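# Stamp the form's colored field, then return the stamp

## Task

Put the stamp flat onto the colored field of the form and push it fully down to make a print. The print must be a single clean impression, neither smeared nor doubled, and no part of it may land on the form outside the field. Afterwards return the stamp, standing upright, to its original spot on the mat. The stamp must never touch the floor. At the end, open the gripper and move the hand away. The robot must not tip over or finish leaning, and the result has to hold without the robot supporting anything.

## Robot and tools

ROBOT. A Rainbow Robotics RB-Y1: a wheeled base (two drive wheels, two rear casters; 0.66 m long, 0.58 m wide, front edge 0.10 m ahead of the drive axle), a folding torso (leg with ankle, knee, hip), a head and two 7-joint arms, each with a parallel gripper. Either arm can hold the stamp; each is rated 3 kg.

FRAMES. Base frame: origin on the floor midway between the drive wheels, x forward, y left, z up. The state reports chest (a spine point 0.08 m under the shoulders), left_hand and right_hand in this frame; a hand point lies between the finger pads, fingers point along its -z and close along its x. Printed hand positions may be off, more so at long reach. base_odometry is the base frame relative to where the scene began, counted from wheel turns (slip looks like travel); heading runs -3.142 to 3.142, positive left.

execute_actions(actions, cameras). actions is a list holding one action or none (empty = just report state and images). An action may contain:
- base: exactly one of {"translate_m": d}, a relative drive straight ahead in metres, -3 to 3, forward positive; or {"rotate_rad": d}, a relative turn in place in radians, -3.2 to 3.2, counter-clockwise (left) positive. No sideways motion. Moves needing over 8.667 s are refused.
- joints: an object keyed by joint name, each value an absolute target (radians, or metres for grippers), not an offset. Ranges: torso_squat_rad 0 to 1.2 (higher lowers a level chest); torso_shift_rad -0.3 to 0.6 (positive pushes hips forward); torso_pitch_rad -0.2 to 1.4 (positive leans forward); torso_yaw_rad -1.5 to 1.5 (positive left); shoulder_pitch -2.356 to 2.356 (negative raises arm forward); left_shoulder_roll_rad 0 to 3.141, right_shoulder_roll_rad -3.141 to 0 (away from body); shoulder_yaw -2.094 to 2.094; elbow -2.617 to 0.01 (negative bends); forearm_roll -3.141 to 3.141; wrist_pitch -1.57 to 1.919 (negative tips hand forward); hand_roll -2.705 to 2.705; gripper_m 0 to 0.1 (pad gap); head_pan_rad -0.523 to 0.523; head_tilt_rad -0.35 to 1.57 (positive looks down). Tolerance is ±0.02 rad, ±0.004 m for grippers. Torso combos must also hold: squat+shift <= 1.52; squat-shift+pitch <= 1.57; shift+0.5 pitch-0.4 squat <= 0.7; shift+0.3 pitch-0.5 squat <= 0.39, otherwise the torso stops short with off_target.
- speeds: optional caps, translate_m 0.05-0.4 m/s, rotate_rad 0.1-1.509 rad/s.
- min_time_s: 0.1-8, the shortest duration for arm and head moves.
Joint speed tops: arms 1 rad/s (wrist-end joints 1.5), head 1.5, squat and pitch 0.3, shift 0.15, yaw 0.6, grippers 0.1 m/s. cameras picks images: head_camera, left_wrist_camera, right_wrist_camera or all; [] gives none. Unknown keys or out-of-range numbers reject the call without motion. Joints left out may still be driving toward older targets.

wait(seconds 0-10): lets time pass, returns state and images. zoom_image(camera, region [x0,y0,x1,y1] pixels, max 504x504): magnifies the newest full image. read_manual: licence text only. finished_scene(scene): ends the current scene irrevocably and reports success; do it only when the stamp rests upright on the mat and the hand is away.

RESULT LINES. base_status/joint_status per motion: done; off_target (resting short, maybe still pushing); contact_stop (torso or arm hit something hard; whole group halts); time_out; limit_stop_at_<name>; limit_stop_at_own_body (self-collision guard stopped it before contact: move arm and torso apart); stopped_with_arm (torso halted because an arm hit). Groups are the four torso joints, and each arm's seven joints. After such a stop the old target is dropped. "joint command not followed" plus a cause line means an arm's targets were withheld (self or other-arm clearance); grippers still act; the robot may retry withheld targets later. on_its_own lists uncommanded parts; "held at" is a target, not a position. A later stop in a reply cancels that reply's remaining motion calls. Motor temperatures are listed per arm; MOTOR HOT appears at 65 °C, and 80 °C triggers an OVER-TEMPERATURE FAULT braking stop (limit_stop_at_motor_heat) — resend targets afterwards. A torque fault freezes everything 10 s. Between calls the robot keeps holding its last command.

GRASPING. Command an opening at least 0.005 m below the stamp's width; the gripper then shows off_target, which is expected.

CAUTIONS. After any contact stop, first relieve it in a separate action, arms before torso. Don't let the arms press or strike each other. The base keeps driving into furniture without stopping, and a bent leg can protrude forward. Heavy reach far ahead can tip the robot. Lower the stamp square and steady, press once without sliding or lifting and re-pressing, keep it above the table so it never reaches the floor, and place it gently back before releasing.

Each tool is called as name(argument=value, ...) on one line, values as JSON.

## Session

execute_actions(actions=[], cameras=["head_camera"])

Scene clock: 0.00 s.
Motor temperatures (°C, as the motors report them): left_arm=[28 27 28 34 36 29 34] | right_arm=[26 25 27 29 32 36 31]
base_odometry: x=+0.000 y=+0.000 heading=+0.000 (m, m, rad; odometry frame)
base_status: not commanded
joint_positions: torso_squat_rad=+0.350 torso_shift_rad=+0.000 torso_pitch_rad=+0.000 torso_yaw_rad=-0.001 left_shoulder_pitch_rad=+0.007 left_shoulder_roll_rad=+0.047 left_shoulder_yaw_rad=+0.033 left_elbow_rad=-0.161 left_forearm_roll_rad=+0.043 left_wrist_pitch_rad=+0.012 left_hand_roll_rad=+0.027 left_gripper_m=+0.100 right_shoulder_pitch_rad=+0.030 right_shoulder_roll_rad=-0.011 right_shoulder_yaw_rad=+0.000 right_elbow_rad=-0.176 right_forearm_roll_rad=+0.026 right_wrist_pitch_rad=+0.034 right_hand_roll_rad=+0.041 right_gripper_m=+0.100 head_pan_rad=-0.001 head_tilt_rad=+0.400
joint_status: not commanded
chest: x=-0.2276 y=+0.0011 z=+1.2475 quat_wxyz=(+1.000, -0.001, +0.000, +0.000) (m; base frame)
left_hand: x=-0.1570 y=+0.2583 z=+0.5660 quat_wxyz=(+0.996, +0.021, -0.072, +0.050) (m; base frame)
right_hand: x=-0.1721 y=-0.2292 z=+0.5643 quat_wxyz=(+0.998, -0.009, -0.056, +0.028) (m; base frame)
pictures: head_camera
Images, in order (width x height): head_camera 896x504.

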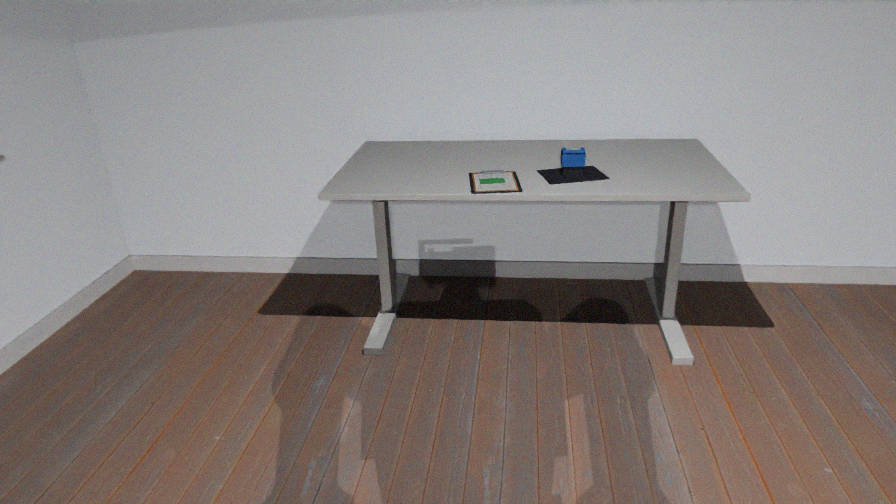

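execute_actions(actions=[{"base": {"translate_m": 1.7}, "joints": {"head_tilt_rad": 0.7}}], cameras=["head_camera"])

Scene clock: 21.97 s.
Motor temperatures (°C, as the motors report them): left_arm=[28 27 28 34 36 29 34] | right_arm=[26 25 27 29 32 36 31]
base_odometry: x=+1.700 y=+0.000 heading=+0.000 (m, m, rad; odometry frame)
base_status: done
joint_positions: torso_squat_rad=+0.350 torso_shift_rad=+0.000 torso_pitch_rad=+0.001 torso_yaw_rad=-0.001 left_shoulder_pitch_rad=+0.007 left_shoulder_roll_rad=+0.047 left_shoulder_yaw_rad=+0.033 left_elbow_rad=-0.161 left_forearm_roll_rad=+0.043 left_wrist_pitch_rad=+0.012 left_hand_roll_rad=+0.027 left_gripper_m=+0.100 right_shoulder_pitch_rad=+0.030 right_shoulder_roll_rad=-0.011 right_shoulder_yaw_rad=+0.000 right_elbow_rad=-0.176 right_forearm_roll_rad=+0.026 right_wrist_pitch_rad=+0.034 right_hand_roll_rad=+0.041 right_gripper_m=+0.100 head_pan_rad=-0.001 head_tilt_rad=+0.700
joint_status: all done
chest: x=-0.2276 y=+0.0011 z=+1.2475 quat_wxyz=(+1.000, -0.001, +0.000, +0.000) (m; base frame)
left_hand: x=-0.1570 y=+0.2583 z=+0.5660 quat_wxyz=(+0.996, +0.021, -0.072, +0.050) (m; base frame)
right_hand: x=-0.1720 y=-0.2292 z=+0.5643 quat_wxyz=(+0.998, -0.009, -0.056, +0.028) (m; base frame)
pictures: head_camera
Images, in order (width x height): head_camera 896x504.

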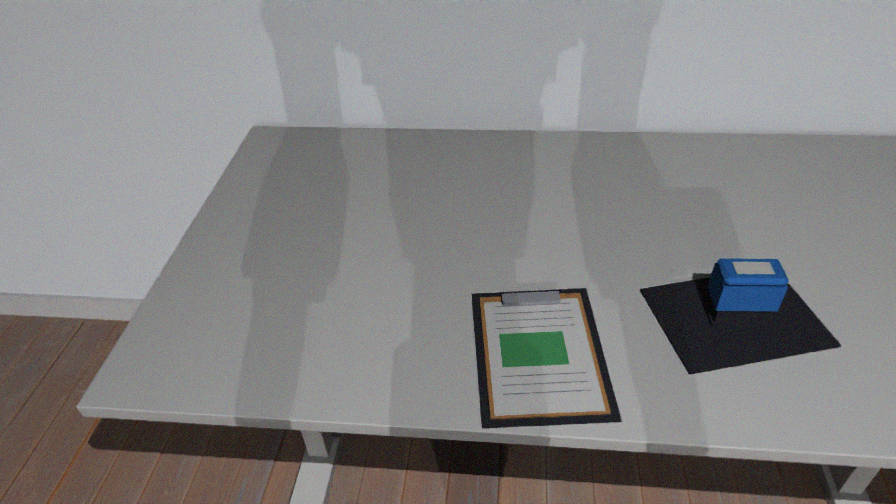

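zoom_image(camera="head_camera", region=[620, 240, 860, 390])

Region (620, 240, 860, 390) of head_camera's 896x504 image, scaled by 2.100, with more detail than that image has; it fills the top 315 rows of this view, and the rest is white.

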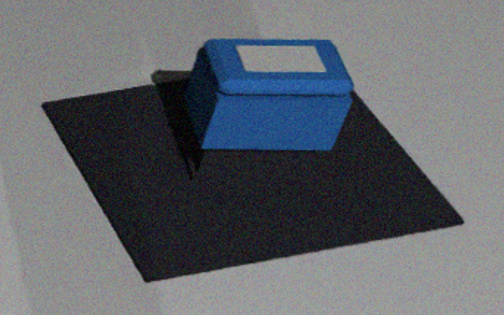

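execute_actions(actions=[{"base": {"rotate_rad": -0.13}, "joints": {"right_shoulder_pitch_rad": 0.2, "right_elbow_rad": -2.4, "right_wrist_pitch_rad": 0.6, "right_forearm_roll_rad": 0, "right_hand_roll_rad": 1.57, "right_shoulder_roll_rad": -0.05}}], cameras=[])

execute_actions(actions=[{"base": {"translate_m": 0.22}, "joints": {"torso_squat_rad": 0.8, "head_tilt_rad": 0.6}}], cameras=["head_camera"])

Scene clock: 95.23 s.
Motor temperatures (°C, as the motors report them): left_arm=[28 27 28 34 36 29 34] | right_arm=[26 25 27 29 32 36 31]
base_odometry: x=+1.700 y=+0.000 heading=-0.129 (m, m, rad; odometry frame)
base_status: done
joint_positions: torso_squat_rad=+0.350 torso_shift_rad=+0.000 torso_pitch_rad=+0.001 torso_yaw_rad=-0.001 left_shoulder_pitch_rad=+0.007 left_shoulder_roll_rad=+0.047 left_shoulder_yaw_rad=+0.033 left_elbow_rad=-0.161 left_forearm_roll_rad=+0.043 left_wrist_pitch_rad=+0.012 left_hand_roll_rad=+0.027 left_gripper_m=+0.100 right_shoulder_pitch_rad=+0.200 right_shoulder_roll_rad=-0.050 right_shoulder_yaw_rad=+0.000 right_elbow_rad=-2.400 right_forearm_roll_rad=+0.000 right_wrist_pitch_rad=+0.600 right_hand_roll_rad=+1.570 right_gripper_m=+0.100 head_pan_rad=-0.001 head_tilt_rad=+0.700
joint_status: all done
chest: x=-0.2276 y=+0.0011 z=+1.2475 quat_wxyz=(+1.000, -0.001, +0.000, +0.000) (m; base frame)
left_hand: x=-0.1570 y=+0.2583 z=+0.5660 quat_wxyz=(+0.996, +0.021, -0.072, +0.050) (m; base frame)
right_hand: x=+0.2040 y=-0.2526 z=+1.1889 quat_wxyz=(+0.490, -0.538, -0.480, +0.489) (m; base frame)
pictures: none
No camera images: the call's "cameras" was empty. Leave "cameras" out to get every camera's image.

Scene clock: 97.53 s.
Motor temperatures (°C, as the motors report them): left_arm=[28 27 28 34 36 29 34] | right_arm=[26 25 27 29 32 36 31]
base_odometry: x=+1.918 y=-0.028 heading=-0.130 (m, m, rad; odometry frame)
base_status: done
joint_positions: torso_squat_rad=+0.800 torso_shift_rad=+0.000 torso_pitch_rad=+0.000 torso_yaw_rad=-0.001 left_shoulder_pitch_rad=+0.007 left_shoulder_roll_rad=+0.047 left_shoulder_yaw_rad=+0.033 left_elbow_rad=-0.161 left_forearm_roll_rad=+0.043 left_wrist_pitch_rad=+0.012 left_hand_roll_rad=+0.027 left_gripper_m=+0.100 right_shoulder_pitch_rad=+0.200 right_shoulder_roll_rad=-0.050 right_shoulder_yaw_rad=+0.000 right_elbow_rad=-2.400 right_forearm_roll_rad=+0.000 right_wrist_pitch_rad=+0.600 right_hand_roll_rad=+1.570 right_gripper_m=+0.100 head_pan_rad=-0.001 head_tilt_rad=+0.600
joint_status: all done
chest: x=-0.2278 y=+0.0009 z=+1.0776 quat_wxyz=(+1.000, -0.001, +0.000, +0.000) (m; base frame)
left_hand: x=-0.1570 y=+0.2581 z=+0.3961 quat_wxyz=(+0.996, +0.021, -0.072, +0.050) (m; base frame)
right_hand: x=+0.2037 y=-0.2527 z=+1.0190 quat_wxyz=(+0.490, -0.538, -0.480, +0.489) (m; base frame)
pictures: head_camera
Images, in order (width x height): head_camera 896x504.

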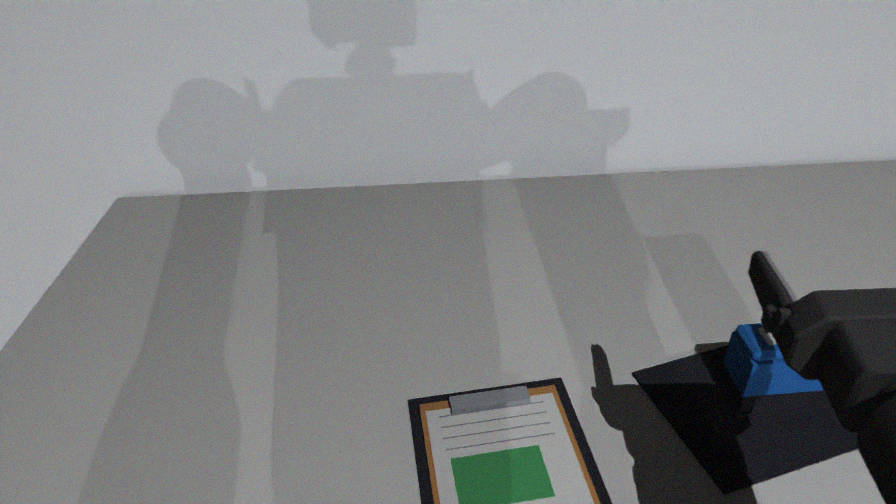

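execute_actions(actions=[{"joints": {"head_tilt_rad": 0.95, "head_pan_rad": -0.3}}], cameras=["head_camera"])

Scene clock: 104.83 s.
Motor temperatures (°C, as the motors report them): left_arm=[28 27 28 34 36 29 34] | right_arm=[26 25 27 29 32 36 31]
base_odometry: x=+1.918 y=-0.028 heading=-0.130 (m, m, rad; odometry frame)
base_status: not commanded
joint_positions: torso_squat_rad=+0.800 torso_shift_rad=+0.000 torso_pitch_rad=+0.000 torso_yaw_rad=-0.001 left_shoulder_pitch_rad=+0.007 left_shoulder_roll_rad=+0.047 left_shoulder_yaw_rad=+0.033 left_elbow_rad=-0.161 left_forearm_roll_rad=+0.043 left_wrist_pitch_rad=+0.012 left_hand_roll_rad=+0.027 left_gripper_m=+0.100 right_shoulder_pitch_rad=+0.200 right_shoulder_roll_rad=-0.050 right_shoulder_yaw_rad=+0.000 right_elbow_rad=-2.400 right_forearm_roll_rad=+0.000 right_wrist_pitch_rad=+0.600 right_hand_roll_rad=+1.570 right_gripper_m=+0.100 head_pan_rad=-0.300 head_tilt_rad=+0.950
joint_status: all done
chest: x=-0.2278 y=+0.0009 z=+1.0776 quat_wxyz=(+1.000, -0.001, +0.000, +0.000) (m; base frame)
left_hand: x=-0.1570 y=+0.2581 z=+0.3961 quat_wxyz=(+0.996, +0.021, -0.072, +0.050) (m; base frame)
right_hand: x=+0.2037 y=-0.2527 z=+1.0190 quat_wxyz=(+0.490, -0.538, -0.480, +0.489) (m; base frame)
pictures: head_camera
Images, in order (width x height): head_camera 896x504.

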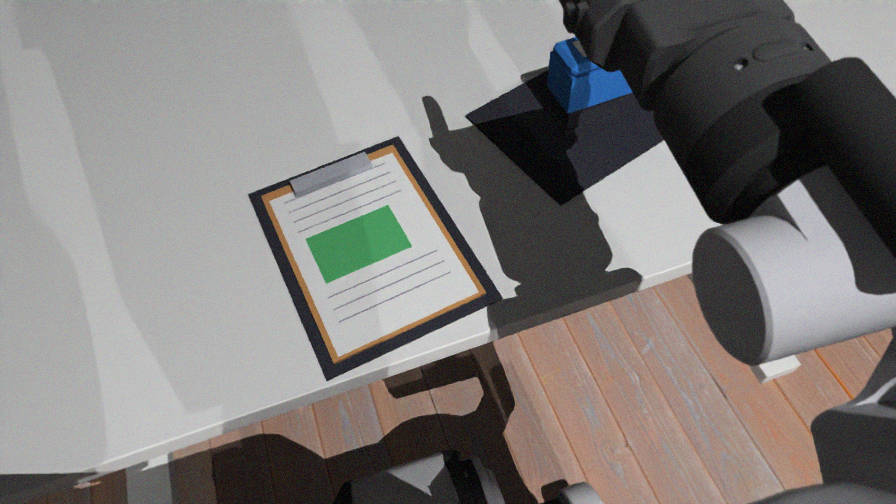

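execute_actions(actions=[{"joints": {"torso_shift_rad": 0.15, "right_shoulder_pitch_rad": -0.5857, "right_shoulder_roll_rad": -0.2202, "right_shoulder_yaw_rad": -0.4305, "right_elbow_rad": -1.4515, "right_forearm_roll_rad": -0.1868, "right_wrist_pitch_rad": 1.3835, "right_hand_roll_rad": 1.828, "head_pan_rad": -0.5, "head_tilt_rad": 0.8}}], cameras=["head_camera", "right_wrist_camera"])

Scene clock: 164.63 s.
Motor temperatures (°C, as the motors report them): left_arm=[28 27 28 34 36 29 34] | right_arm=[26 25 27 30 32 36 31]
base_odometry: x=+1.918 y=-0.028 heading=-0.130 (m, m, rad; odometry frame)
base_status: not commanded
joint_positions: torso_squat_rad=+0.800 torso_shift_rad=+0.150 torso_pitch_rad=+0.001 torso_yaw_rad=-0.001 left_shoulder_pitch_rad=+0.007 left_shoulder_roll_rad=+0.047 left_shoulder_yaw_rad=+0.033 left_elbow_rad=-0.161 left_forearm_roll_rad=+0.043 left_wrist_pitch_rad=+0.012 left_hand_roll_rad=+0.027 left_gripper_m=+0.100 right_shoulder_pitch_rad=-0.586 right_shoulder_roll_rad=-0.220 right_shoulder_yaw_rad=-0.430 right_elbow_rad=-1.452 right_forearm_roll_rad=-0.187 right_wrist_pitch_rad=+1.383 right_hand_roll_rad=+1.828 right_gripper_m=+0.100 head_pan_rad=-0.500 head_tilt_rad=+0.800
joint_status: all done
chest: x=-0.1549 y=+0.0009 z=+1.0721 quat_wxyz=(+1.000, -0.001, +0.000, +0.000) (m; base frame)
left_hand: x=-0.0844 y=+0.2581 z=+0.3906 quat_wxyz=(+0.996, +0.021, -0.072, +0.050) (m; base frame)
right_hand: x=+0.3996 y=-0.3399 z=+0.8602 quat_wxyz=(+0.664, -0.243, -0.242, +0.664) (m; base frame)
pictures: head_camera, right_wrist_camera
Images, in order (width x height): head_camera 896x504, right_wrist_camera 644x364.

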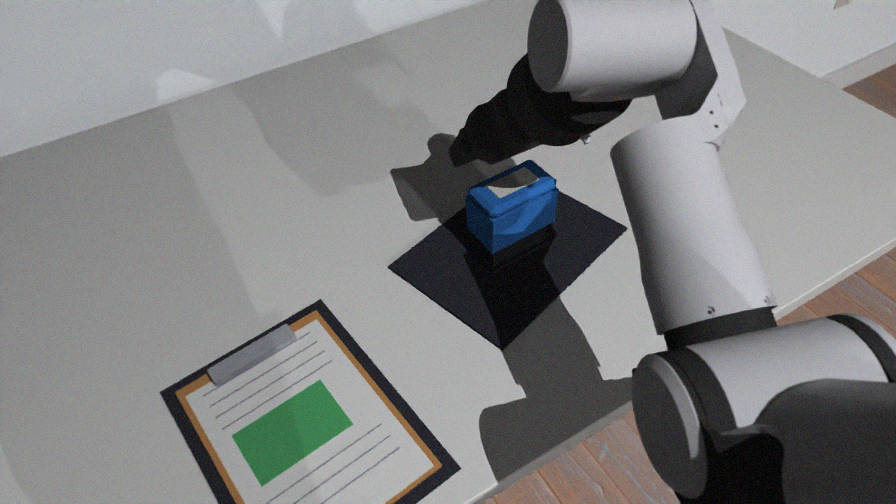

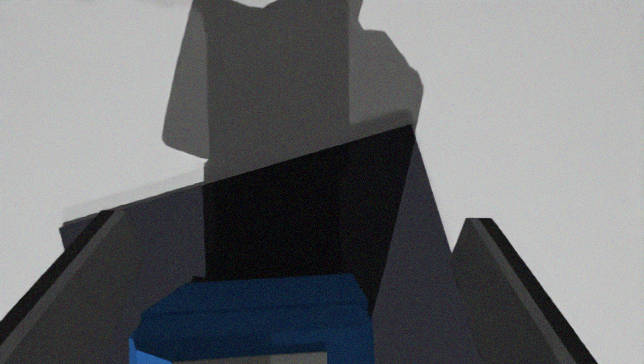

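execute_actions(actions=[{"joints": {"right_shoulder_pitch_rad": -0.592, "right_shoulder_roll_rad": -0.2304, "right_shoulder_yaw_rad": -0.4407, "right_elbow_rad": -1.434, "right_forearm_roll_rad": -0.2719, "right_wrist_pitch_rad": 1.4038, "right_hand_roll_rad": 1.9493, "torso_squat_rad": 0.86, "torso_shift_rad": 0.157}}], cameras=["right_wrist_camera"])

Scene clock: 199.77 s.
Motor temperatures (°C, as the motors report them): left_arm=[28 27 28 34 36 29 34] | right_arm=[27 26 27 30 32 36 31]
base_odometry: x=+1.918 y=-0.028 heading=-0.130 (m, m, rad; odometry frame)
base_status: not commanded
joint_positions: torso_squat_rad=+0.860 torso_shift_rad=+0.157 torso_pitch_rad=+0.000 torso_yaw_rad=-0.001 left_shoulder_pitch_rad=+0.007 left_shoulder_roll_rad=+0.047 left_shoulder_yaw_rad=+0.033 left_elbow_rad=-0.161 left_forearm_roll_rad=+0.043 left_wrist_pitch_rad=+0.012 left_hand_roll_rad=+0.027 left_gripper_m=+0.100 right_shoulder_pitch_rad=-0.592 right_shoulder_roll_rad=-0.230 right_shoulder_yaw_rad=-0.440 right_elbow_rad=-1.434 right_forearm_roll_rad=-0.272 right_wrist_pitch_rad=+1.404 right_hand_roll_rad=+1.949 right_gripper_m=+0.100 head_pan_rad=-0.500 head_tilt_rad=+0.800
joint_status: all done
chest: x=-0.1565 y=+0.0009 z=+1.0410 quat_wxyz=(+1.000, -0.001, +0.000, +0.000) (m; base frame)
left_hand: x=-0.0857 y=+0.2581 z=+0.3595 quat_wxyz=(+0.996, +0.021, -0.072, +0.050) (m; base frame)
right_hand: x=+0.3981 y=-0.3268 z=+0.8292 quat_wxyz=(+0.622, -0.227, -0.256, +0.704) (m; base frame)
pictures: right_wrist_camera
Images, in order (width x height): right_wrist_camera 644x364.

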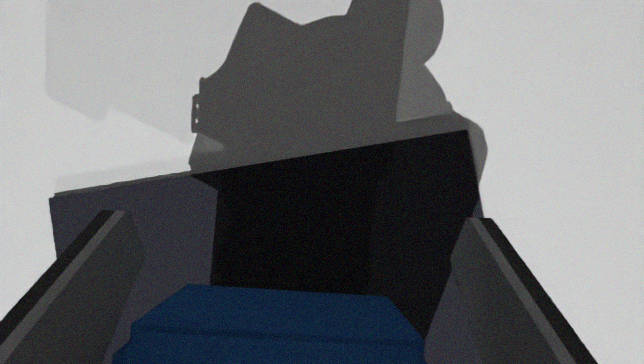

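execute_actions(actions=[{"joints": {"torso_shift_rad": 0.091, "torso_yaw_rad": 0.007}}], cameras=["right_wrist_camera"])

Scene clock: 220.60 s.
Motor temperatures (°C, as the motors report them): left_arm=[28 27 28 34 36 29 34] | right_arm=[27 26 27 30 32 36 31]
base_odometry: x=+1.918 y=-0.028 heading=-0.130 (m, m, rad; odometry frame)
base_status: not commanded
joint_positions: torso_squat_rad=+0.860 torso_shift_rad=+0.091 torso_pitch_rad=+0.000 torso_yaw_rad=+0.007 left_shoulder_pitch_rad=+0.007 left_shoulder_roll_rad=+0.047 left_shoulder_yaw_rad=+0.033 left_elbow_rad=-0.161 left_forearm_roll_rad=+0.043 left_wrist_pitch_rad=+0.012 left_hand_roll_rad=+0.027 left_gripper_m=+0.100 right_shoulder_pitch_rad=-0.592 right_shoulder_roll_rad=-0.230 right_shoulder_yaw_rad=-0.440 right_elbow_rad=-1.434 right_forearm_roll_rad=-0.272 right_wrist_pitch_rad=+1.404 right_hand_roll_rad=+1.949 right_gripper_m=+0.100 head_pan_rad=-0.500 head_tilt_rad=+0.800
joint_status: all done
chest: x=-0.1864 y=+0.0009 z=+1.0447 quat_wxyz=(+1.000, -0.001, +0.000, +0.003) (m; base frame)
left_hand: x=-0.1177 y=+0.2586 z=+0.3632 quat_wxyz=(+0.996, +0.022, -0.072, +0.054) (m; base frame)
right_hand: x=+0.3708 y=-0.3224 z=+0.8329 quat_wxyz=(+0.619, -0.226, -0.257, +0.707) (m; base frame)
pictures: right_wrist_camera
Images, in order (width x height): right_wrist_camera 644x364.

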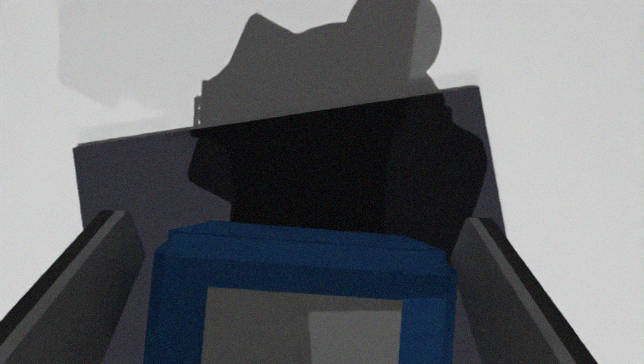

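execute_actions(actions=[{"joints": {"torso_shift_rad": 0.1044, "torso_squat_rad": 0.965}}], cameras=["right_wrist_camera", "head_camera"])

Scene clock: 232.20 s.
Motor temperatures (°C, as the motors report them): left_arm=[28 27 28 34 36 29 34] | right_arm=[27 26 27 30 32 36 31]
base_odometry: x=+1.918 y=-0.028 heading=-0.130 (m, m, rad; odometry frame)
base_status: not commanded
joint_positions: torso_squat_rad=+0.965 torso_shift_rad=+0.104 torso_pitch_rad=+0.000 torso_yaw_rad=+0.007 left_shoulder_pitch_rad=+0.007 left_shoulder_roll_rad=+0.047 left_shoulder_yaw_rad=+0.033 left_elbow_rad=-0.161 left_forearm_roll_rad=+0.043 left_wrist_pitch_rad=+0.012 left_hand_roll_rad=+0.027 left_gripper_m=+0.100 right_shoulder_pitch_rad=-0.593 right_shoulder_roll_rad=-0.231 right_shoulder_yaw_rad=-0.441 right_elbow_rad=-1.434 right_forearm_roll_rad=-0.272 right_wrist_pitch_rad=+1.404 right_hand_roll_rad=+1.949 right_gripper_m=+0.100 head_pan_rad=-0.500 head_tilt_rad=+0.800
joint_status: all done
chest: x=-0.1865 y=+0.0008 z=+0.9864 quat_wxyz=(+1.000, -0.001, +0.000, +0.003) (m; base frame)
left_hand: x=-0.1176 y=+0.2586 z=+0.3048 quat_wxyz=(+0.996, +0.022, -0.072, +0.054) (m; base frame)
right_hand: x=+0.3711 y=-0.3225 z=+0.7753 quat_wxyz=(+0.619, -0.227, -0.258, +0.707) (m; base frame)
pictures: head_camera, right_wrist_camera
Images, in order (width x height): head_camera 896x504, right_wrist_camera 644x364.

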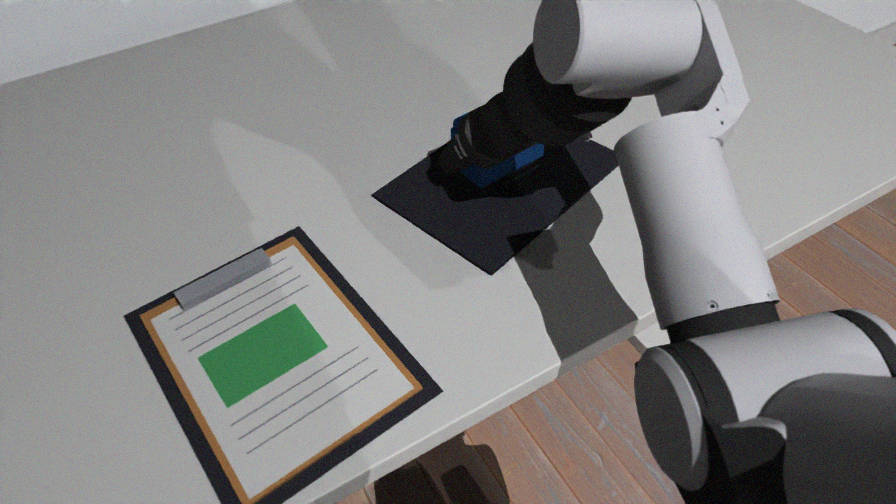

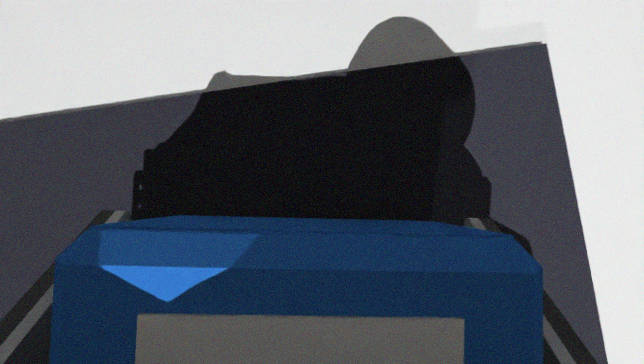

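execute_actions(actions=[{"joints": {"right_gripper_m": 0.05}}], cameras=["right_wrist_camera"])

Scene clock: 239.60 s.
Motor temperatures (°C, as the motors report them): left_arm=[28 27 28 34 36 29 34] | right_arm=[27 26 27 30 32 36 31]
base_odometry: x=+1.918 y=-0.028 heading=-0.130 (m, m, rad; odometry frame)
base_status: not commanded
joint_positions: torso_squat_rad=+0.965 torso_shift_rad=+0.104 torso_pitch_rad=+0.000 torso_yaw_rad=+0.007 left_shoulder_pitch_rad=+0.007 left_shoulder_roll_rad=+0.047 left_shoulder_yaw_rad=+0.033 left_elbow_rad=-0.161 left_forearm_roll_rad=+0.043 left_wrist_pitch_rad=+0.012 left_hand_roll_rad=+0.027 left_gripper_m=+0.100 right_shoulder_pitch_rad=-0.593 right_shoulder_roll_rad=-0.231 right_shoulder_yaw_rad=-0.441 right_elbow_rad=-1.435 right_forearm_roll_rad=-0.272 right_wrist_pitch_rad=+1.404 right_hand_roll_rad=+1.949 right_gripper_m=+0.087 head_pan_rad=-0.500 head_tilt_rad=+0.800
joint_status: right_gripper_m off_target (ended at +0.087, target +0.050)
chest: x=-0.1865 y=+0.0008 z=+0.9864 quat_wxyz=(+1.000, -0.001, +0.000, +0.003) (m; base frame)
left_hand: x=-0.1176 y=+0.2586 z=+0.3048 quat_wxyz=(+0.996, +0.022, -0.072, +0.054) (m; base frame)
right_hand: x=+0.3711 y=-0.3226 z=+0.7754 quat_wxyz=(+0.619, -0.227, -0.258, +0.707) (m; base frame)
pictures: right_wrist_camera
Images, in order (width x height): right_wrist_camera 644x364.

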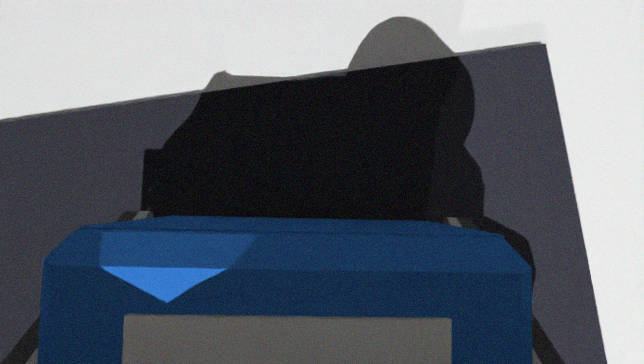

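execute_actions(actions=[{"joints": {"torso_shift_rad": 0.091, "torso_squat_rad": 0.86}}], cameras=[])

execute_actions(actions=[{"joints": {"torso_shift_rad": 0.0, "torso_yaw_rad": 0.5, "right_shoulder_pitch_rad": -0.1315, "right_shoulder_roll_rad": -0.0035, "right_shoulder_yaw_rad": -0.0506, "right_elbow_rad": -2.2114, "right_forearm_roll_rad": 0.1537, "right_wrist_pitch_rad": 1.6483, "right_hand_roll_rad": 1.3984, "head_pan_rad": -0.3, "head_tilt_rad": 0.95}, "min_time_s": 1.5}], cameras=["head_camera", "right_wrist_camera"])

Scene clock: 273.47 s.
Motor temperatures (°C, as the motors report them): left_arm=[28 27 28 34 36 29 34] | right_arm=[27 26 27 30 32 36 31]
base_odometry: x=+1.918 y=-0.028 heading=-0.130 (m, m, rad; odometry frame)
base_status: not commanded
joint_positions: torso_squat_rad=+0.860 torso_shift_rad=+0.091 torso_pitch_rad=+0.001 torso_yaw_rad=+0.007 left_shoulder_pitch_rad=+0.007 left_shoulder_roll_rad=+0.047 left_shoulder_yaw_rad=+0.033 left_elbow_rad=-0.161 left_forearm_roll_rad=+0.043 left_wrist_pitch_rad=+0.012 left_hand_roll_rad=+0.027 left_gripper_m=+0.100 right_shoulder_pitch_rad=-0.592 right_shoulder_roll_rad=-0.231 right_shoulder_yaw_rad=-0.441 right_elbow_rad=-1.434 right_forearm_roll_rad=-0.272 right_wrist_pitch_rad=+1.404 right_hand_roll_rad=+1.949 right_gripper_m=+0.087 head_pan_rad=-0.500 head_tilt_rad=+0.800
joint_status: all done
chest: x=-0.1862 y=+0.0009 z=+1.0447 quat_wxyz=(+1.000, -0.001, +0.000, +0.003) (m; base frame)
left_hand: x=-0.1178 y=+0.2586 z=+0.3631 quat_wxyz=(+0.996, +0.022, -0.072, +0.054) (m; base frame)
right_hand: x=+0.3709 y=-0.3226 z=+0.8328 quat_wxyz=(+0.619, -0.226, -0.257, +0.707) (m; base frame)
pictures: none
No camera images: the call's "cameras" was empty. Leave "cameras" out to get every camera's image.

Scene clock: 275.27 s.
Motor temperatures (°C, as the motors report them): left_arm=[28 27 28 34 36 29 34] | right_arm=[27 26 27 30 32 36 31]
base_odometry: x=+1.918 y=-0.028 heading=-0.130 (m, m, rad; odometry frame)
base_status: not commanded
joint_positions: torso_squat_rad=+0.860 torso_shift_rad=+0.000 torso_pitch_rad=+0.000 torso_yaw_rad=+0.500 left_shoulder_pitch_rad=+0.007 left_shoulder_roll_rad=+0.047 left_shoulder_yaw_rad=+0.033 left_elbow_rad=-0.161 left_forearm_roll_rad=+0.043 left_wrist_pitch_rad=+0.012 left_hand_roll_rad=+0.027 left_gripper_m=+0.100 right_shoulder_pitch_rad=-0.131 right_shoulder_roll_rad=-0.004 right_shoulder_yaw_rad=-0.051 right_elbow_rad=-2.211 right_forearm_roll_rad=+0.154 right_wrist_pitch_rad=+1.648 right_hand_roll_rad=+1.398 right_gripper_m=+0.087 head_pan_rad=-0.300 head_tilt_rad=+0.950
joint_status: all done
chest: x=-0.2279 y=+0.0009 z=+1.0466 quat_wxyz=(+0.969, -0.001, +0.000, +0.247) (m; base frame)
left_hand: x=-0.2899 y=+0.2605 z=+0.3651 quat_wxyz=(+0.952, +0.039, -0.065, +0.295) (m; base frame)
right_hand: x=+0.2600 y=-0.0266 z=+0.8348 quat_wxyz=(+0.574, -0.210, -0.270, +0.744) (m; base frame)
pictures: head_camera, right_wrist_camera
Images, in order (width x height): head_camera 896x504, right_wrist_camera 644x364.

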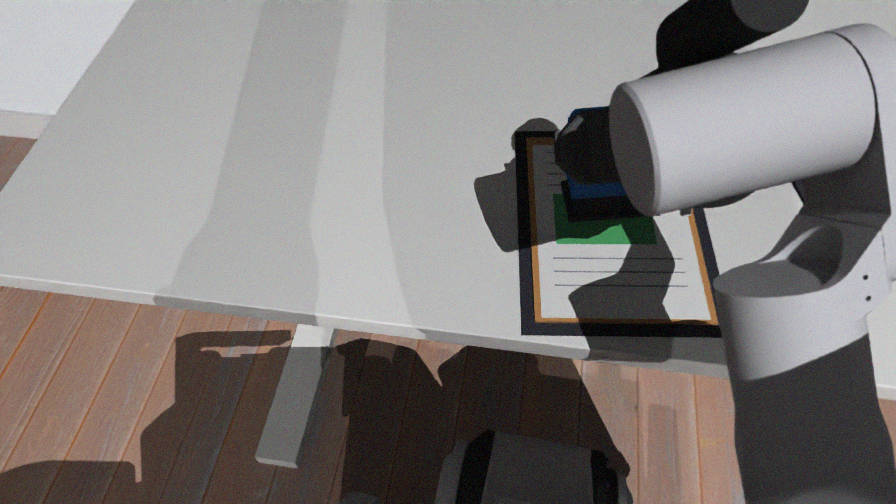

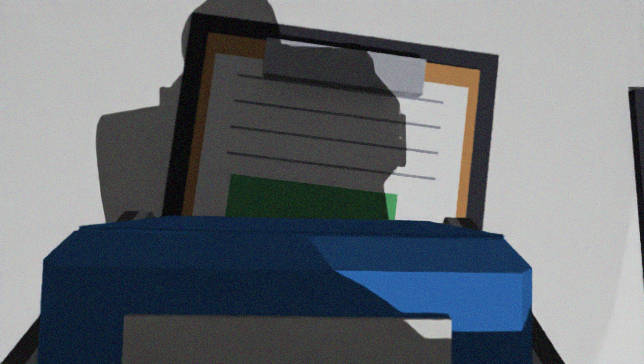

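execute_actions(actions=[{"joints": {"torso_squat_rad": 0.942, "torso_yaw_rad": 0.56, "right_shoulder_pitch_rad": -0.1071, "right_shoulder_roll_rad": -0.0022, "right_shoulder_yaw_rad": -0.0398, "right_elbow_rad": -2.2413, "right_forearm_roll_rad": 0.2686, "right_wrist_pitch_rad": 1.6826, "right_hand_roll_rad": 1.271, "head_pan_rad": -0.3, "head_tilt_rad": 0.95}}], cameras=["head_camera", "right_wrist_camera"])

Scene clock: 296.57 s.
Motor temperatures (°C, as the motors report them): left_arm=[28 27 28 34 36 29 34] | right_arm=[27 26 27 30 32 36 31]
base_odometry: x=+1.918 y=-0.028 heading=-0.130 (m, m, rad; odometry frame)
base_status: not commanded
joint_positions: torso_squat_rad=+0.942 torso_shift_rad=+0.000 torso_pitch_rad=+0.000 torso_yaw_rad=+0.560 left_shoulder_pitch_rad=+0.007 left_shoulder_roll_rad=+0.047 left_shoulder_yaw_rad=+0.033 left_elbow_rad=-0.161 left_forearm_roll_rad=+0.043 left_wrist_pitch_rad=+0.012 left_hand_roll_rad=+0.027 left_gripper_m=+0.100 right_shoulder_pitch_rad=-0.107 right_shoulder_roll_rad=-0.002 right_shoulder_yaw_rad=-0.040 right_elbow_rad=-2.242 right_forearm_roll_rad=+0.269 right_wrist_pitch_rad=+1.683 right_hand_roll_rad=+1.271 right_gripper_m=+0.087 head_pan_rad=-0.300 head_tilt_rad=+0.950
joint_status: all done
chest: x=-0.2280 y=+0.0008 z=+1.0017 quat_wxyz=(+0.961, -0.001, +0.000, +0.276) (m; base frame)
left_hand: x=-0.3054 y=+0.2563 z=+0.3201 quat_wxyz=(+0.943, +0.041, -0.063, +0.324) (m; base frame)
right_hand: x=+0.2601 y=-0.0268 z=+0.7901 quat_wxyz=(+0.618, -0.226, -0.258, +0.708) (m; base frame)
pictures: head_camera, right_wrist_camera
Images, in order (width x height): head_camera 896x504, right_wrist_camera 644x364.

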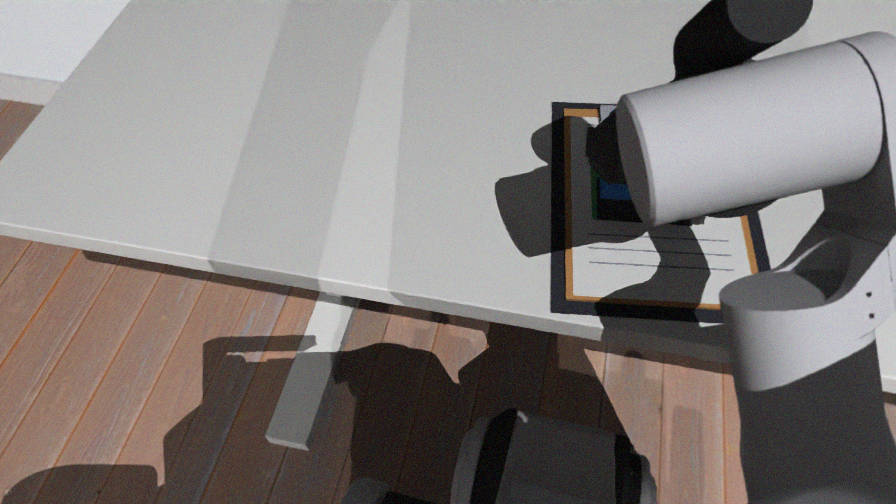

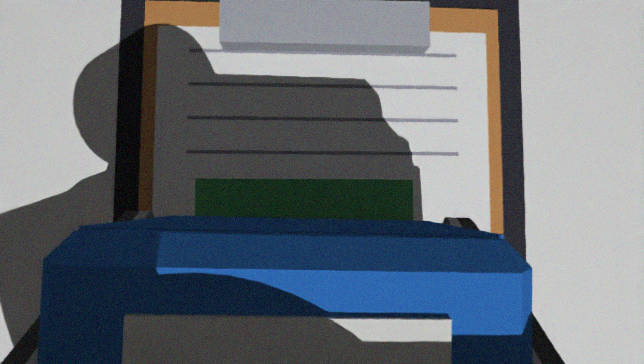

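zoom_image(camera="head_camera", region=[540, 100, 740, 260])

Region (540, 100, 740, 260) of head_camera's 896x504 image, scaled by 2.520, with more detail than that image has; it fills the top 403 rows of this view, and the rest is white.

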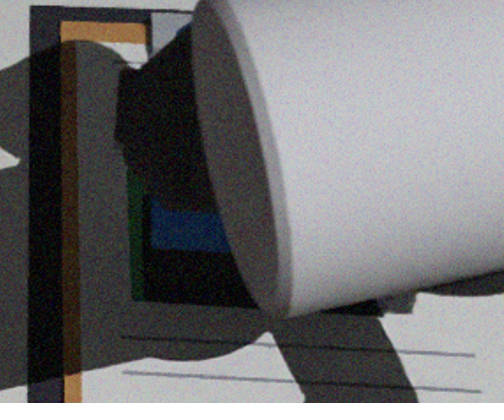

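execute_actions(actions=[{"joints": {"torso_squat_rad": 0.954, "torso_shift_rad": 0.03}}], cameras=["head_camera", "right_wrist_camera"])

zoom_image(camera="head_camera", region=[540, 100, 740, 260])

Scene clock: 324.07 s.
Motor temperatures (°C, as the motors report them): left_arm=[28 27 28 34 36 29 34] | right_arm=[26 26 27 30 32 36 31]
base_odometry: x=+1.918 y=-0.028 heading=-0.130 (m, m, rad; odometry frame)
base_status: not commanded
joint_positions: torso_squat_rad=+0.954 torso_shift_rad=+0.030 torso_pitch_rad=+0.000 torso_yaw_rad=+0.560 left_shoulder_pitch_rad=+0.007 left_shoulder_roll_rad=+0.047 left_shoulder_yaw_rad=+0.033 left_elbow_rad=-0.161 left_forearm_roll_rad=+0.043 left_wrist_pitch_rad=+0.012 left_hand_roll_rad=+0.027 left_gripper_m=+0.100 right_shoulder_pitch_rad=-0.107 right_shoulder_roll_rad=-0.002 right_shoulder_yaw_rad=-0.040 right_elbow_rad=-2.242 right_forearm_roll_rad=+0.269 right_wrist_pitch_rad=+1.683 right_hand_roll_rad=+1.271 right_gripper_m=+0.087 head_pan_rad=-0.300 head_tilt_rad=+0.950
joint_status: all done
chest: x=-0.2157 y=+0.0008 z=+0.9947 quat_wxyz=(+0.961, -0.001, +0.000, +0.276) (m; base frame)
left_hand: x=-0.2933 y=+0.2562 z=+0.3132 quat_wxyz=(+0.943, +0.041, -0.063, +0.324) (m; base frame)
right_hand: x=+0.2722 y=-0.0265 z=+0.7830 quat_wxyz=(+0.618, -0.226, -0.258, +0.708) (m; base frame)
pictures: head_camera, right_wrist_camera
Images, in order (width x height): head_camera 896x504, right_wrist_camera 644x364.

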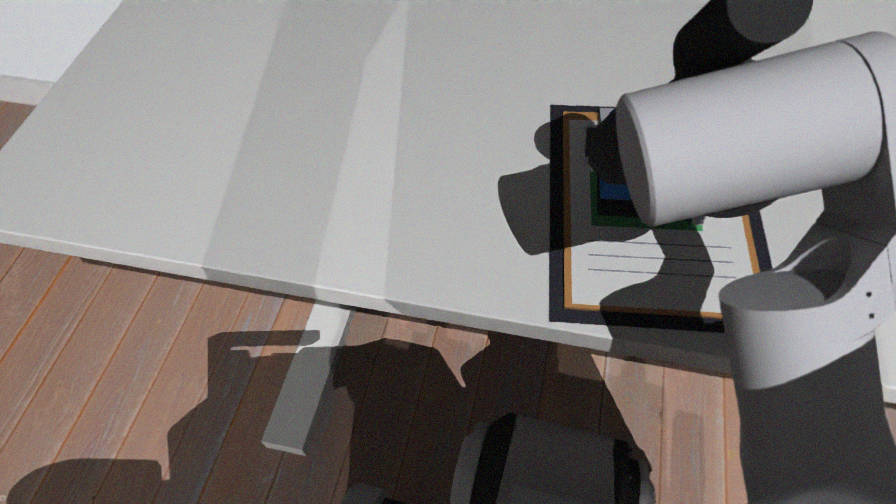

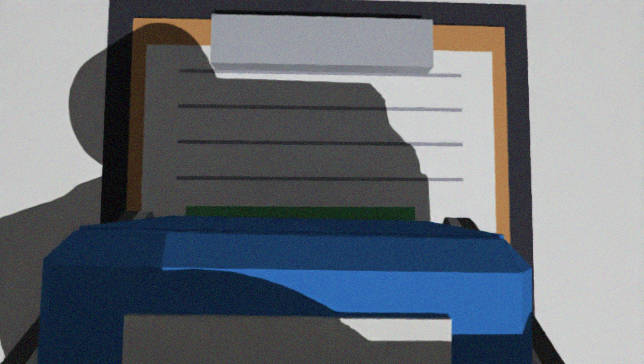

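Region (540, 100, 740, 260) of head_camera's 896x504 image, scaled by 2.520, with more detail than that image has; it fills the top 403 rows of this view, and the rest is white.

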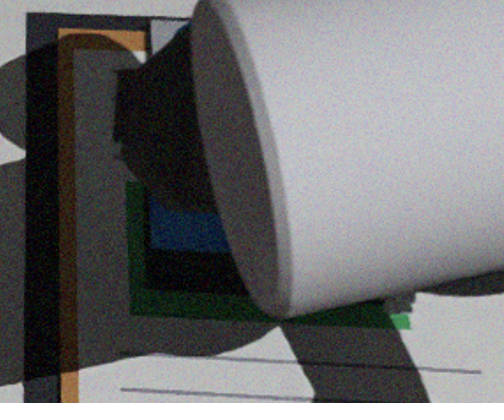

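execute_actions(actions=[{"joints": {"torso_yaw_rad": 0.565}}], cameras=[])

execute_actions(actions=[{"joints": {"torso_squat_rad": 1.011, "torso_shift_rad": 0.0327}}], cameras=["head_camera"])

zoom_image(camera="head_camera", region=[540, 100, 740, 260])

Scene clock: 335.47 s.
Motor temperatures (°C, as the motors report them): left_arm=[28 27 28 34 36 29 34] | right_arm=[26 26 27 30 32 36 31]
base_odometry: x=+1.918 y=-0.028 heading=-0.130 (m, m, rad; odometry frame)
base_status: not commanded
joint_positions: torso_squat_rad=+0.954 torso_shift_rad=+0.030 torso_pitch_rad=+0.000 torso_yaw_rad=+0.565 left_shoulder_pitch_rad=+0.007 left_shoulder_roll_rad=+0.047 left_shoulder_yaw_rad=+0.033 left_elbow_rad=-0.161 left_forearm_roll_rad=+0.043 left_wrist_pitch_rad=+0.012 left_hand_roll_rad=+0.027 left_gripper_m=+0.100 right_shoulder_pitch_rad=-0.107 right_shoulder_roll_rad=-0.002 right_shoulder_yaw_rad=-0.040 right_elbow_rad=-2.242 right_forearm_roll_rad=+0.269 right_wrist_pitch_rad=+1.683 right_hand_roll_rad=+1.271 right_gripper_m=+0.087 head_pan_rad=-0.300 head_tilt_rad=+0.950
joint_status: all done
chest: x=-0.2157 y=+0.0008 z=+0.9947 quat_wxyz=(+0.960, -0.001, +0.000, +0.279) (m; base frame)
left_hand: x=-0.2946 y=+0.2558 z=+0.3132 quat_wxyz=(+0.942, +0.041, -0.063, +0.326) (m; base frame)
right_hand: x=+0.2724 y=-0.0242 z=+0.7831 quat_wxyz=(+0.616, -0.226, -0.258, +0.709) (m; base frame)
pictures: none
No camera images: the call's "cameras" was empty. Leave "cameras" out to get every camera's image.

Scene clock: 336.40 s.
Motor temperatures (°C, as the motors report them): left_arm=[28 27 28 34 36 29 34] | right_arm=[26 26 27 30 32 36 31]
base_odometry: x=+1.918 y=-0.028 heading=-0.130 (m, m, rad; odometry frame)
base_status: not commanded
joint_positions: torso_squat_rad=+0.986 torso_shift_rad=+0.030 torso_pitch_rad=-0.002 torso_yaw_rad=+0.565 left_shoulder_pitch_rad=+0.007 left_shoulder_roll_rad=+0.047 left_shoulder_yaw_rad=+0.033 left_elbow_rad=-0.161 left_forearm_roll_rad=+0.043 left_wrist_pitch_rad=+0.012 left_hand_roll_rad=+0.027 left_gripper_m=+0.100 right_shoulder_pitch_rad=-0.109 right_shoulder_roll_rad=-0.003 right_shoulder_yaw_rad=-0.040 right_elbow_rad=-2.244 right_forearm_roll_rad=+0.269 right_wrist_pitch_rad=+1.682 right_hand_roll_rad=+1.271 right_gripper_m=+0.087 head_pan_rad=-0.300 head_tilt_rad=+0.950
joint_status: torso_squat_rad contact_stop (moved +0.032 of +0.057); the others done
on_its_own: torso_squat_rad is held at +0.985, not at your +1.011, since a contact_stop
chest: x=-0.2169 y=+0.0008 z=+0.9765 quat_wxyz=(+0.960, -0.001, -0.001, +0.279) (m; base frame)
left_hand: x=-0.2939 y=+0.2558 z=+0.2947 quat_wxyz=(+0.942, +0.040, -0.064, +0.326) (m; base frame)
right_hand: x=+0.2724 y=-0.0240 z=+0.7678 quat_wxyz=(+0.615, -0.227, -0.261, +0.708) (m; base frame)
pictures: head_camera
Images, in order (width x height): head_camera 896x504.

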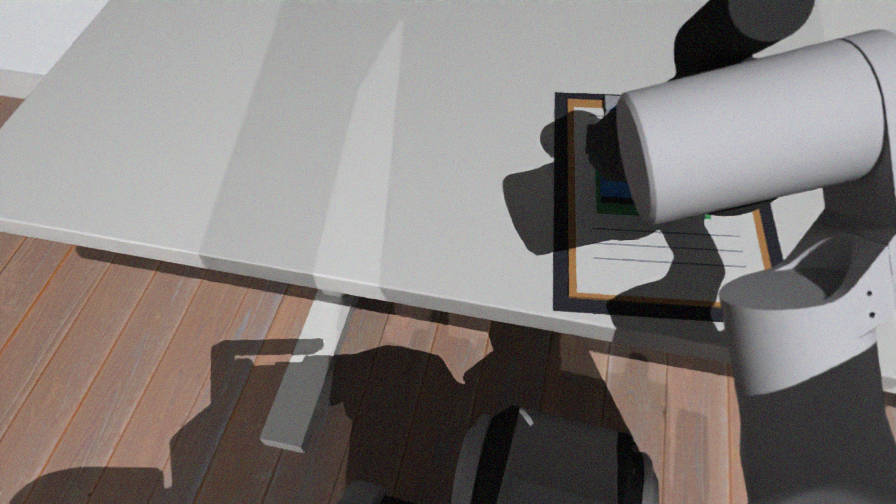

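Region (540, 100, 740, 260) of head_camera's 896x504 image, scaled by 2.520, with more detail than that image has; it fills the top 403 rows of this view, and the rest is white.

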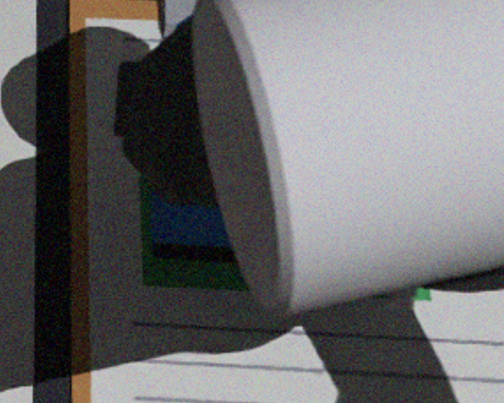

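execute_actions(actions=[{"joints": {"torso_squat_rad": 0.86, "torso_shift_rad": 0.0254}}], cameras=["right_wrist_camera"])

Scene clock: 343.13 s.
Motor temperatures (°C, as the motors report them): left_arm=[28 27 28 34 36 29 34] | right_arm=[26 26 27 30 32 36 31]
base_odometry: x=+1.918 y=-0.028 heading=-0.130 (m, m, rad; odometry frame)
base_status: not commanded
joint_positions: torso_squat_rad=+0.860 torso_shift_rad=+0.025 torso_pitch_rad=-0.001 torso_yaw_rad=+0.565 left_shoulder_pitch_rad=+0.007 left_shoulder_roll_rad=+0.047 left_shoulder_yaw_rad=+0.033 left_elbow_rad=-0.161 left_forearm_roll_rad=+0.043 left_wrist_pitch_rad=+0.012 left_hand_roll_rad=+0.027 left_gripper_m=+0.100 right_shoulder_pitch_rad=-0.107 right_shoulder_roll_rad=-0.002 right_shoulder_yaw_rad=-0.040 right_elbow_rad=-2.241 right_forearm_roll_rad=+0.269 right_wrist_pitch_rad=+1.683 right_hand_roll_rad=+1.271 right_gripper_m=+0.087 head_pan_rad=-0.300 head_tilt_rad=+0.950
joint_status: all done
chest: x=-0.2167 y=+0.0009 z=+1.0465 quat_wxyz=(+0.960, -0.001, +0.000, +0.279) (m; base frame)
left_hand: x=-0.2945 y=+0.2559 z=+0.3649 quat_wxyz=(+0.942, +0.040, -0.064, +0.326) (m; base frame)
right_hand: x=+0.2718 y=-0.0244 z=+0.8355 quat_wxyz=(+0.616, -0.226, -0.259, +0.709) (m; base frame)
pictures: right_wrist_camera
Images, in order (width x height): right_wrist_camera 644x364.

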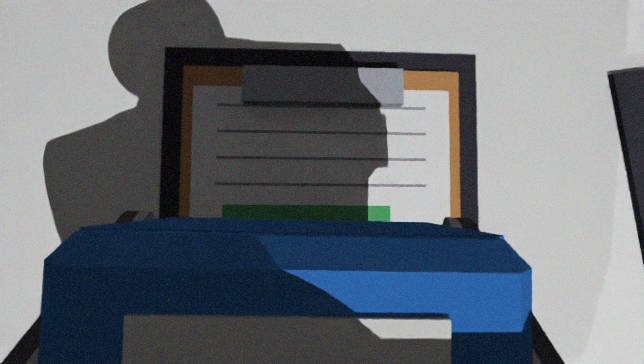

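Lifted cleanly. Now return to the pickup pose above the mat.

execute_actions(actions=[{"joints": {"torso_shift_rad": 0.091, "torso_yaw_rad": 0.007, "right_shoulder_pitch_rad": -0.592, "right_shoulder_roll_rad": -0.2304, "right_shoulder_yaw_rad": -0.4407, "right_elbow_rad": -1.434, "right_forearm_roll_rad": -0.2719, "right_wrist_pitch_rad": 1.4038, "right_hand_roll_rad": 1.9493, "head_pan_rad": -0.3, "head_tilt_rad": 0.85}, "min_time_s": 1.5}], cameras=["head_camera", "right_wrist_camera"])

Scene clock: 353.30 s.
Motor temperatures (°C, as the motors report them): left_arm=[28 27 28 34 36 29 34] | right_arm=[26 26 27 30 32 36 31]
base_odometry: x=+1.918 y=-0.028 heading=-0.130 (m, m, rad; odometry frame)
base_status: not commanded
joint_positions: torso_squat_rad=+0.860 torso_shift_rad=+0.091 torso_pitch_rad=-0.001 torso_yaw_rad=+0.007 left_shoulder_pitch_rad=+0.007 left_shoulder_roll_rad=+0.047 left_shoulder_yaw_rad=+0.033 left_elbow_rad=-0.161 left_forearm_roll_rad=+0.043 left_wrist_pitch_rad=+0.012 left_hand_roll_rad=+0.027 left_gripper_m=+0.100 right_shoulder_pitch_rad=-0.592 right_shoulder_roll_rad=-0.230 right_shoulder_yaw_rad=-0.440 right_elbow_rad=-1.434 right_forearm_roll_rad=-0.272 right_wrist_pitch_rad=+1.404 right_hand_roll_rad=+1.949 right_gripper_m=+0.087 head_pan_rad=-0.300 head_tilt_rad=+0.850
joint_status: all done
chest: x=-0.1869 y=+0.0009 z=+1.0447 quat_wxyz=(+1.000, -0.001, -0.001, +0.003) (m; base frame)
left_hand: x=-0.1172 y=+0.2587 z=+0.3633 quat_wxyz=(+0.996, +0.021, -0.073, +0.054) (m; base frame)
right_hand: x=+0.3706 y=-0.3225 z=+0.8336 quat_wxyz=(+0.619, -0.227, -0.258, +0.707) (m; base frame)
pictures: head_camera, right_wrist_camera
Images, in order (width x height): head_camera 896x504, right_wrist_camera 644x364.

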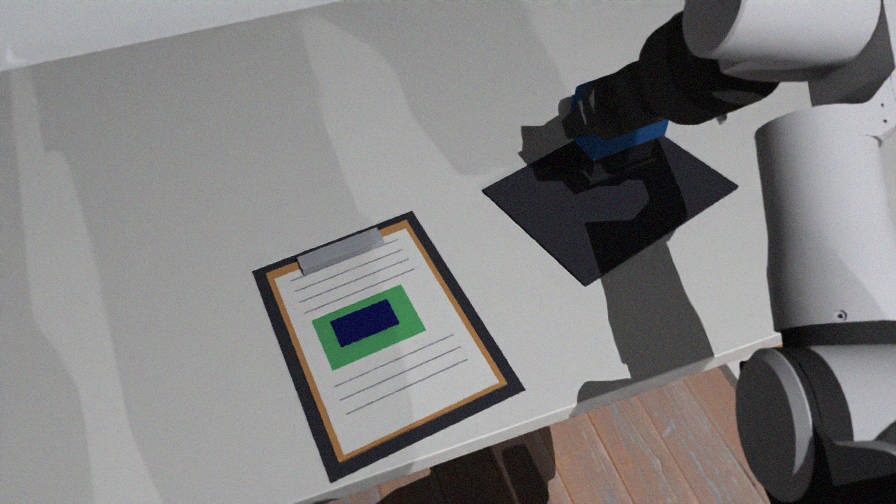

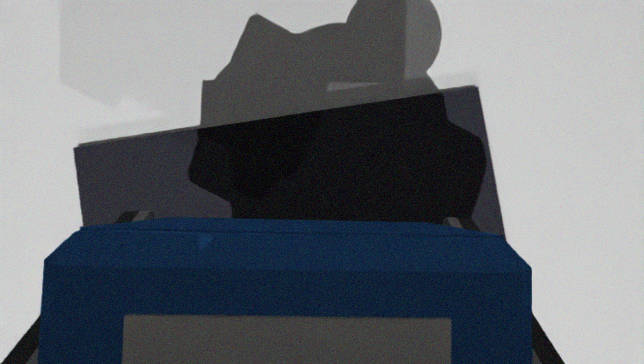

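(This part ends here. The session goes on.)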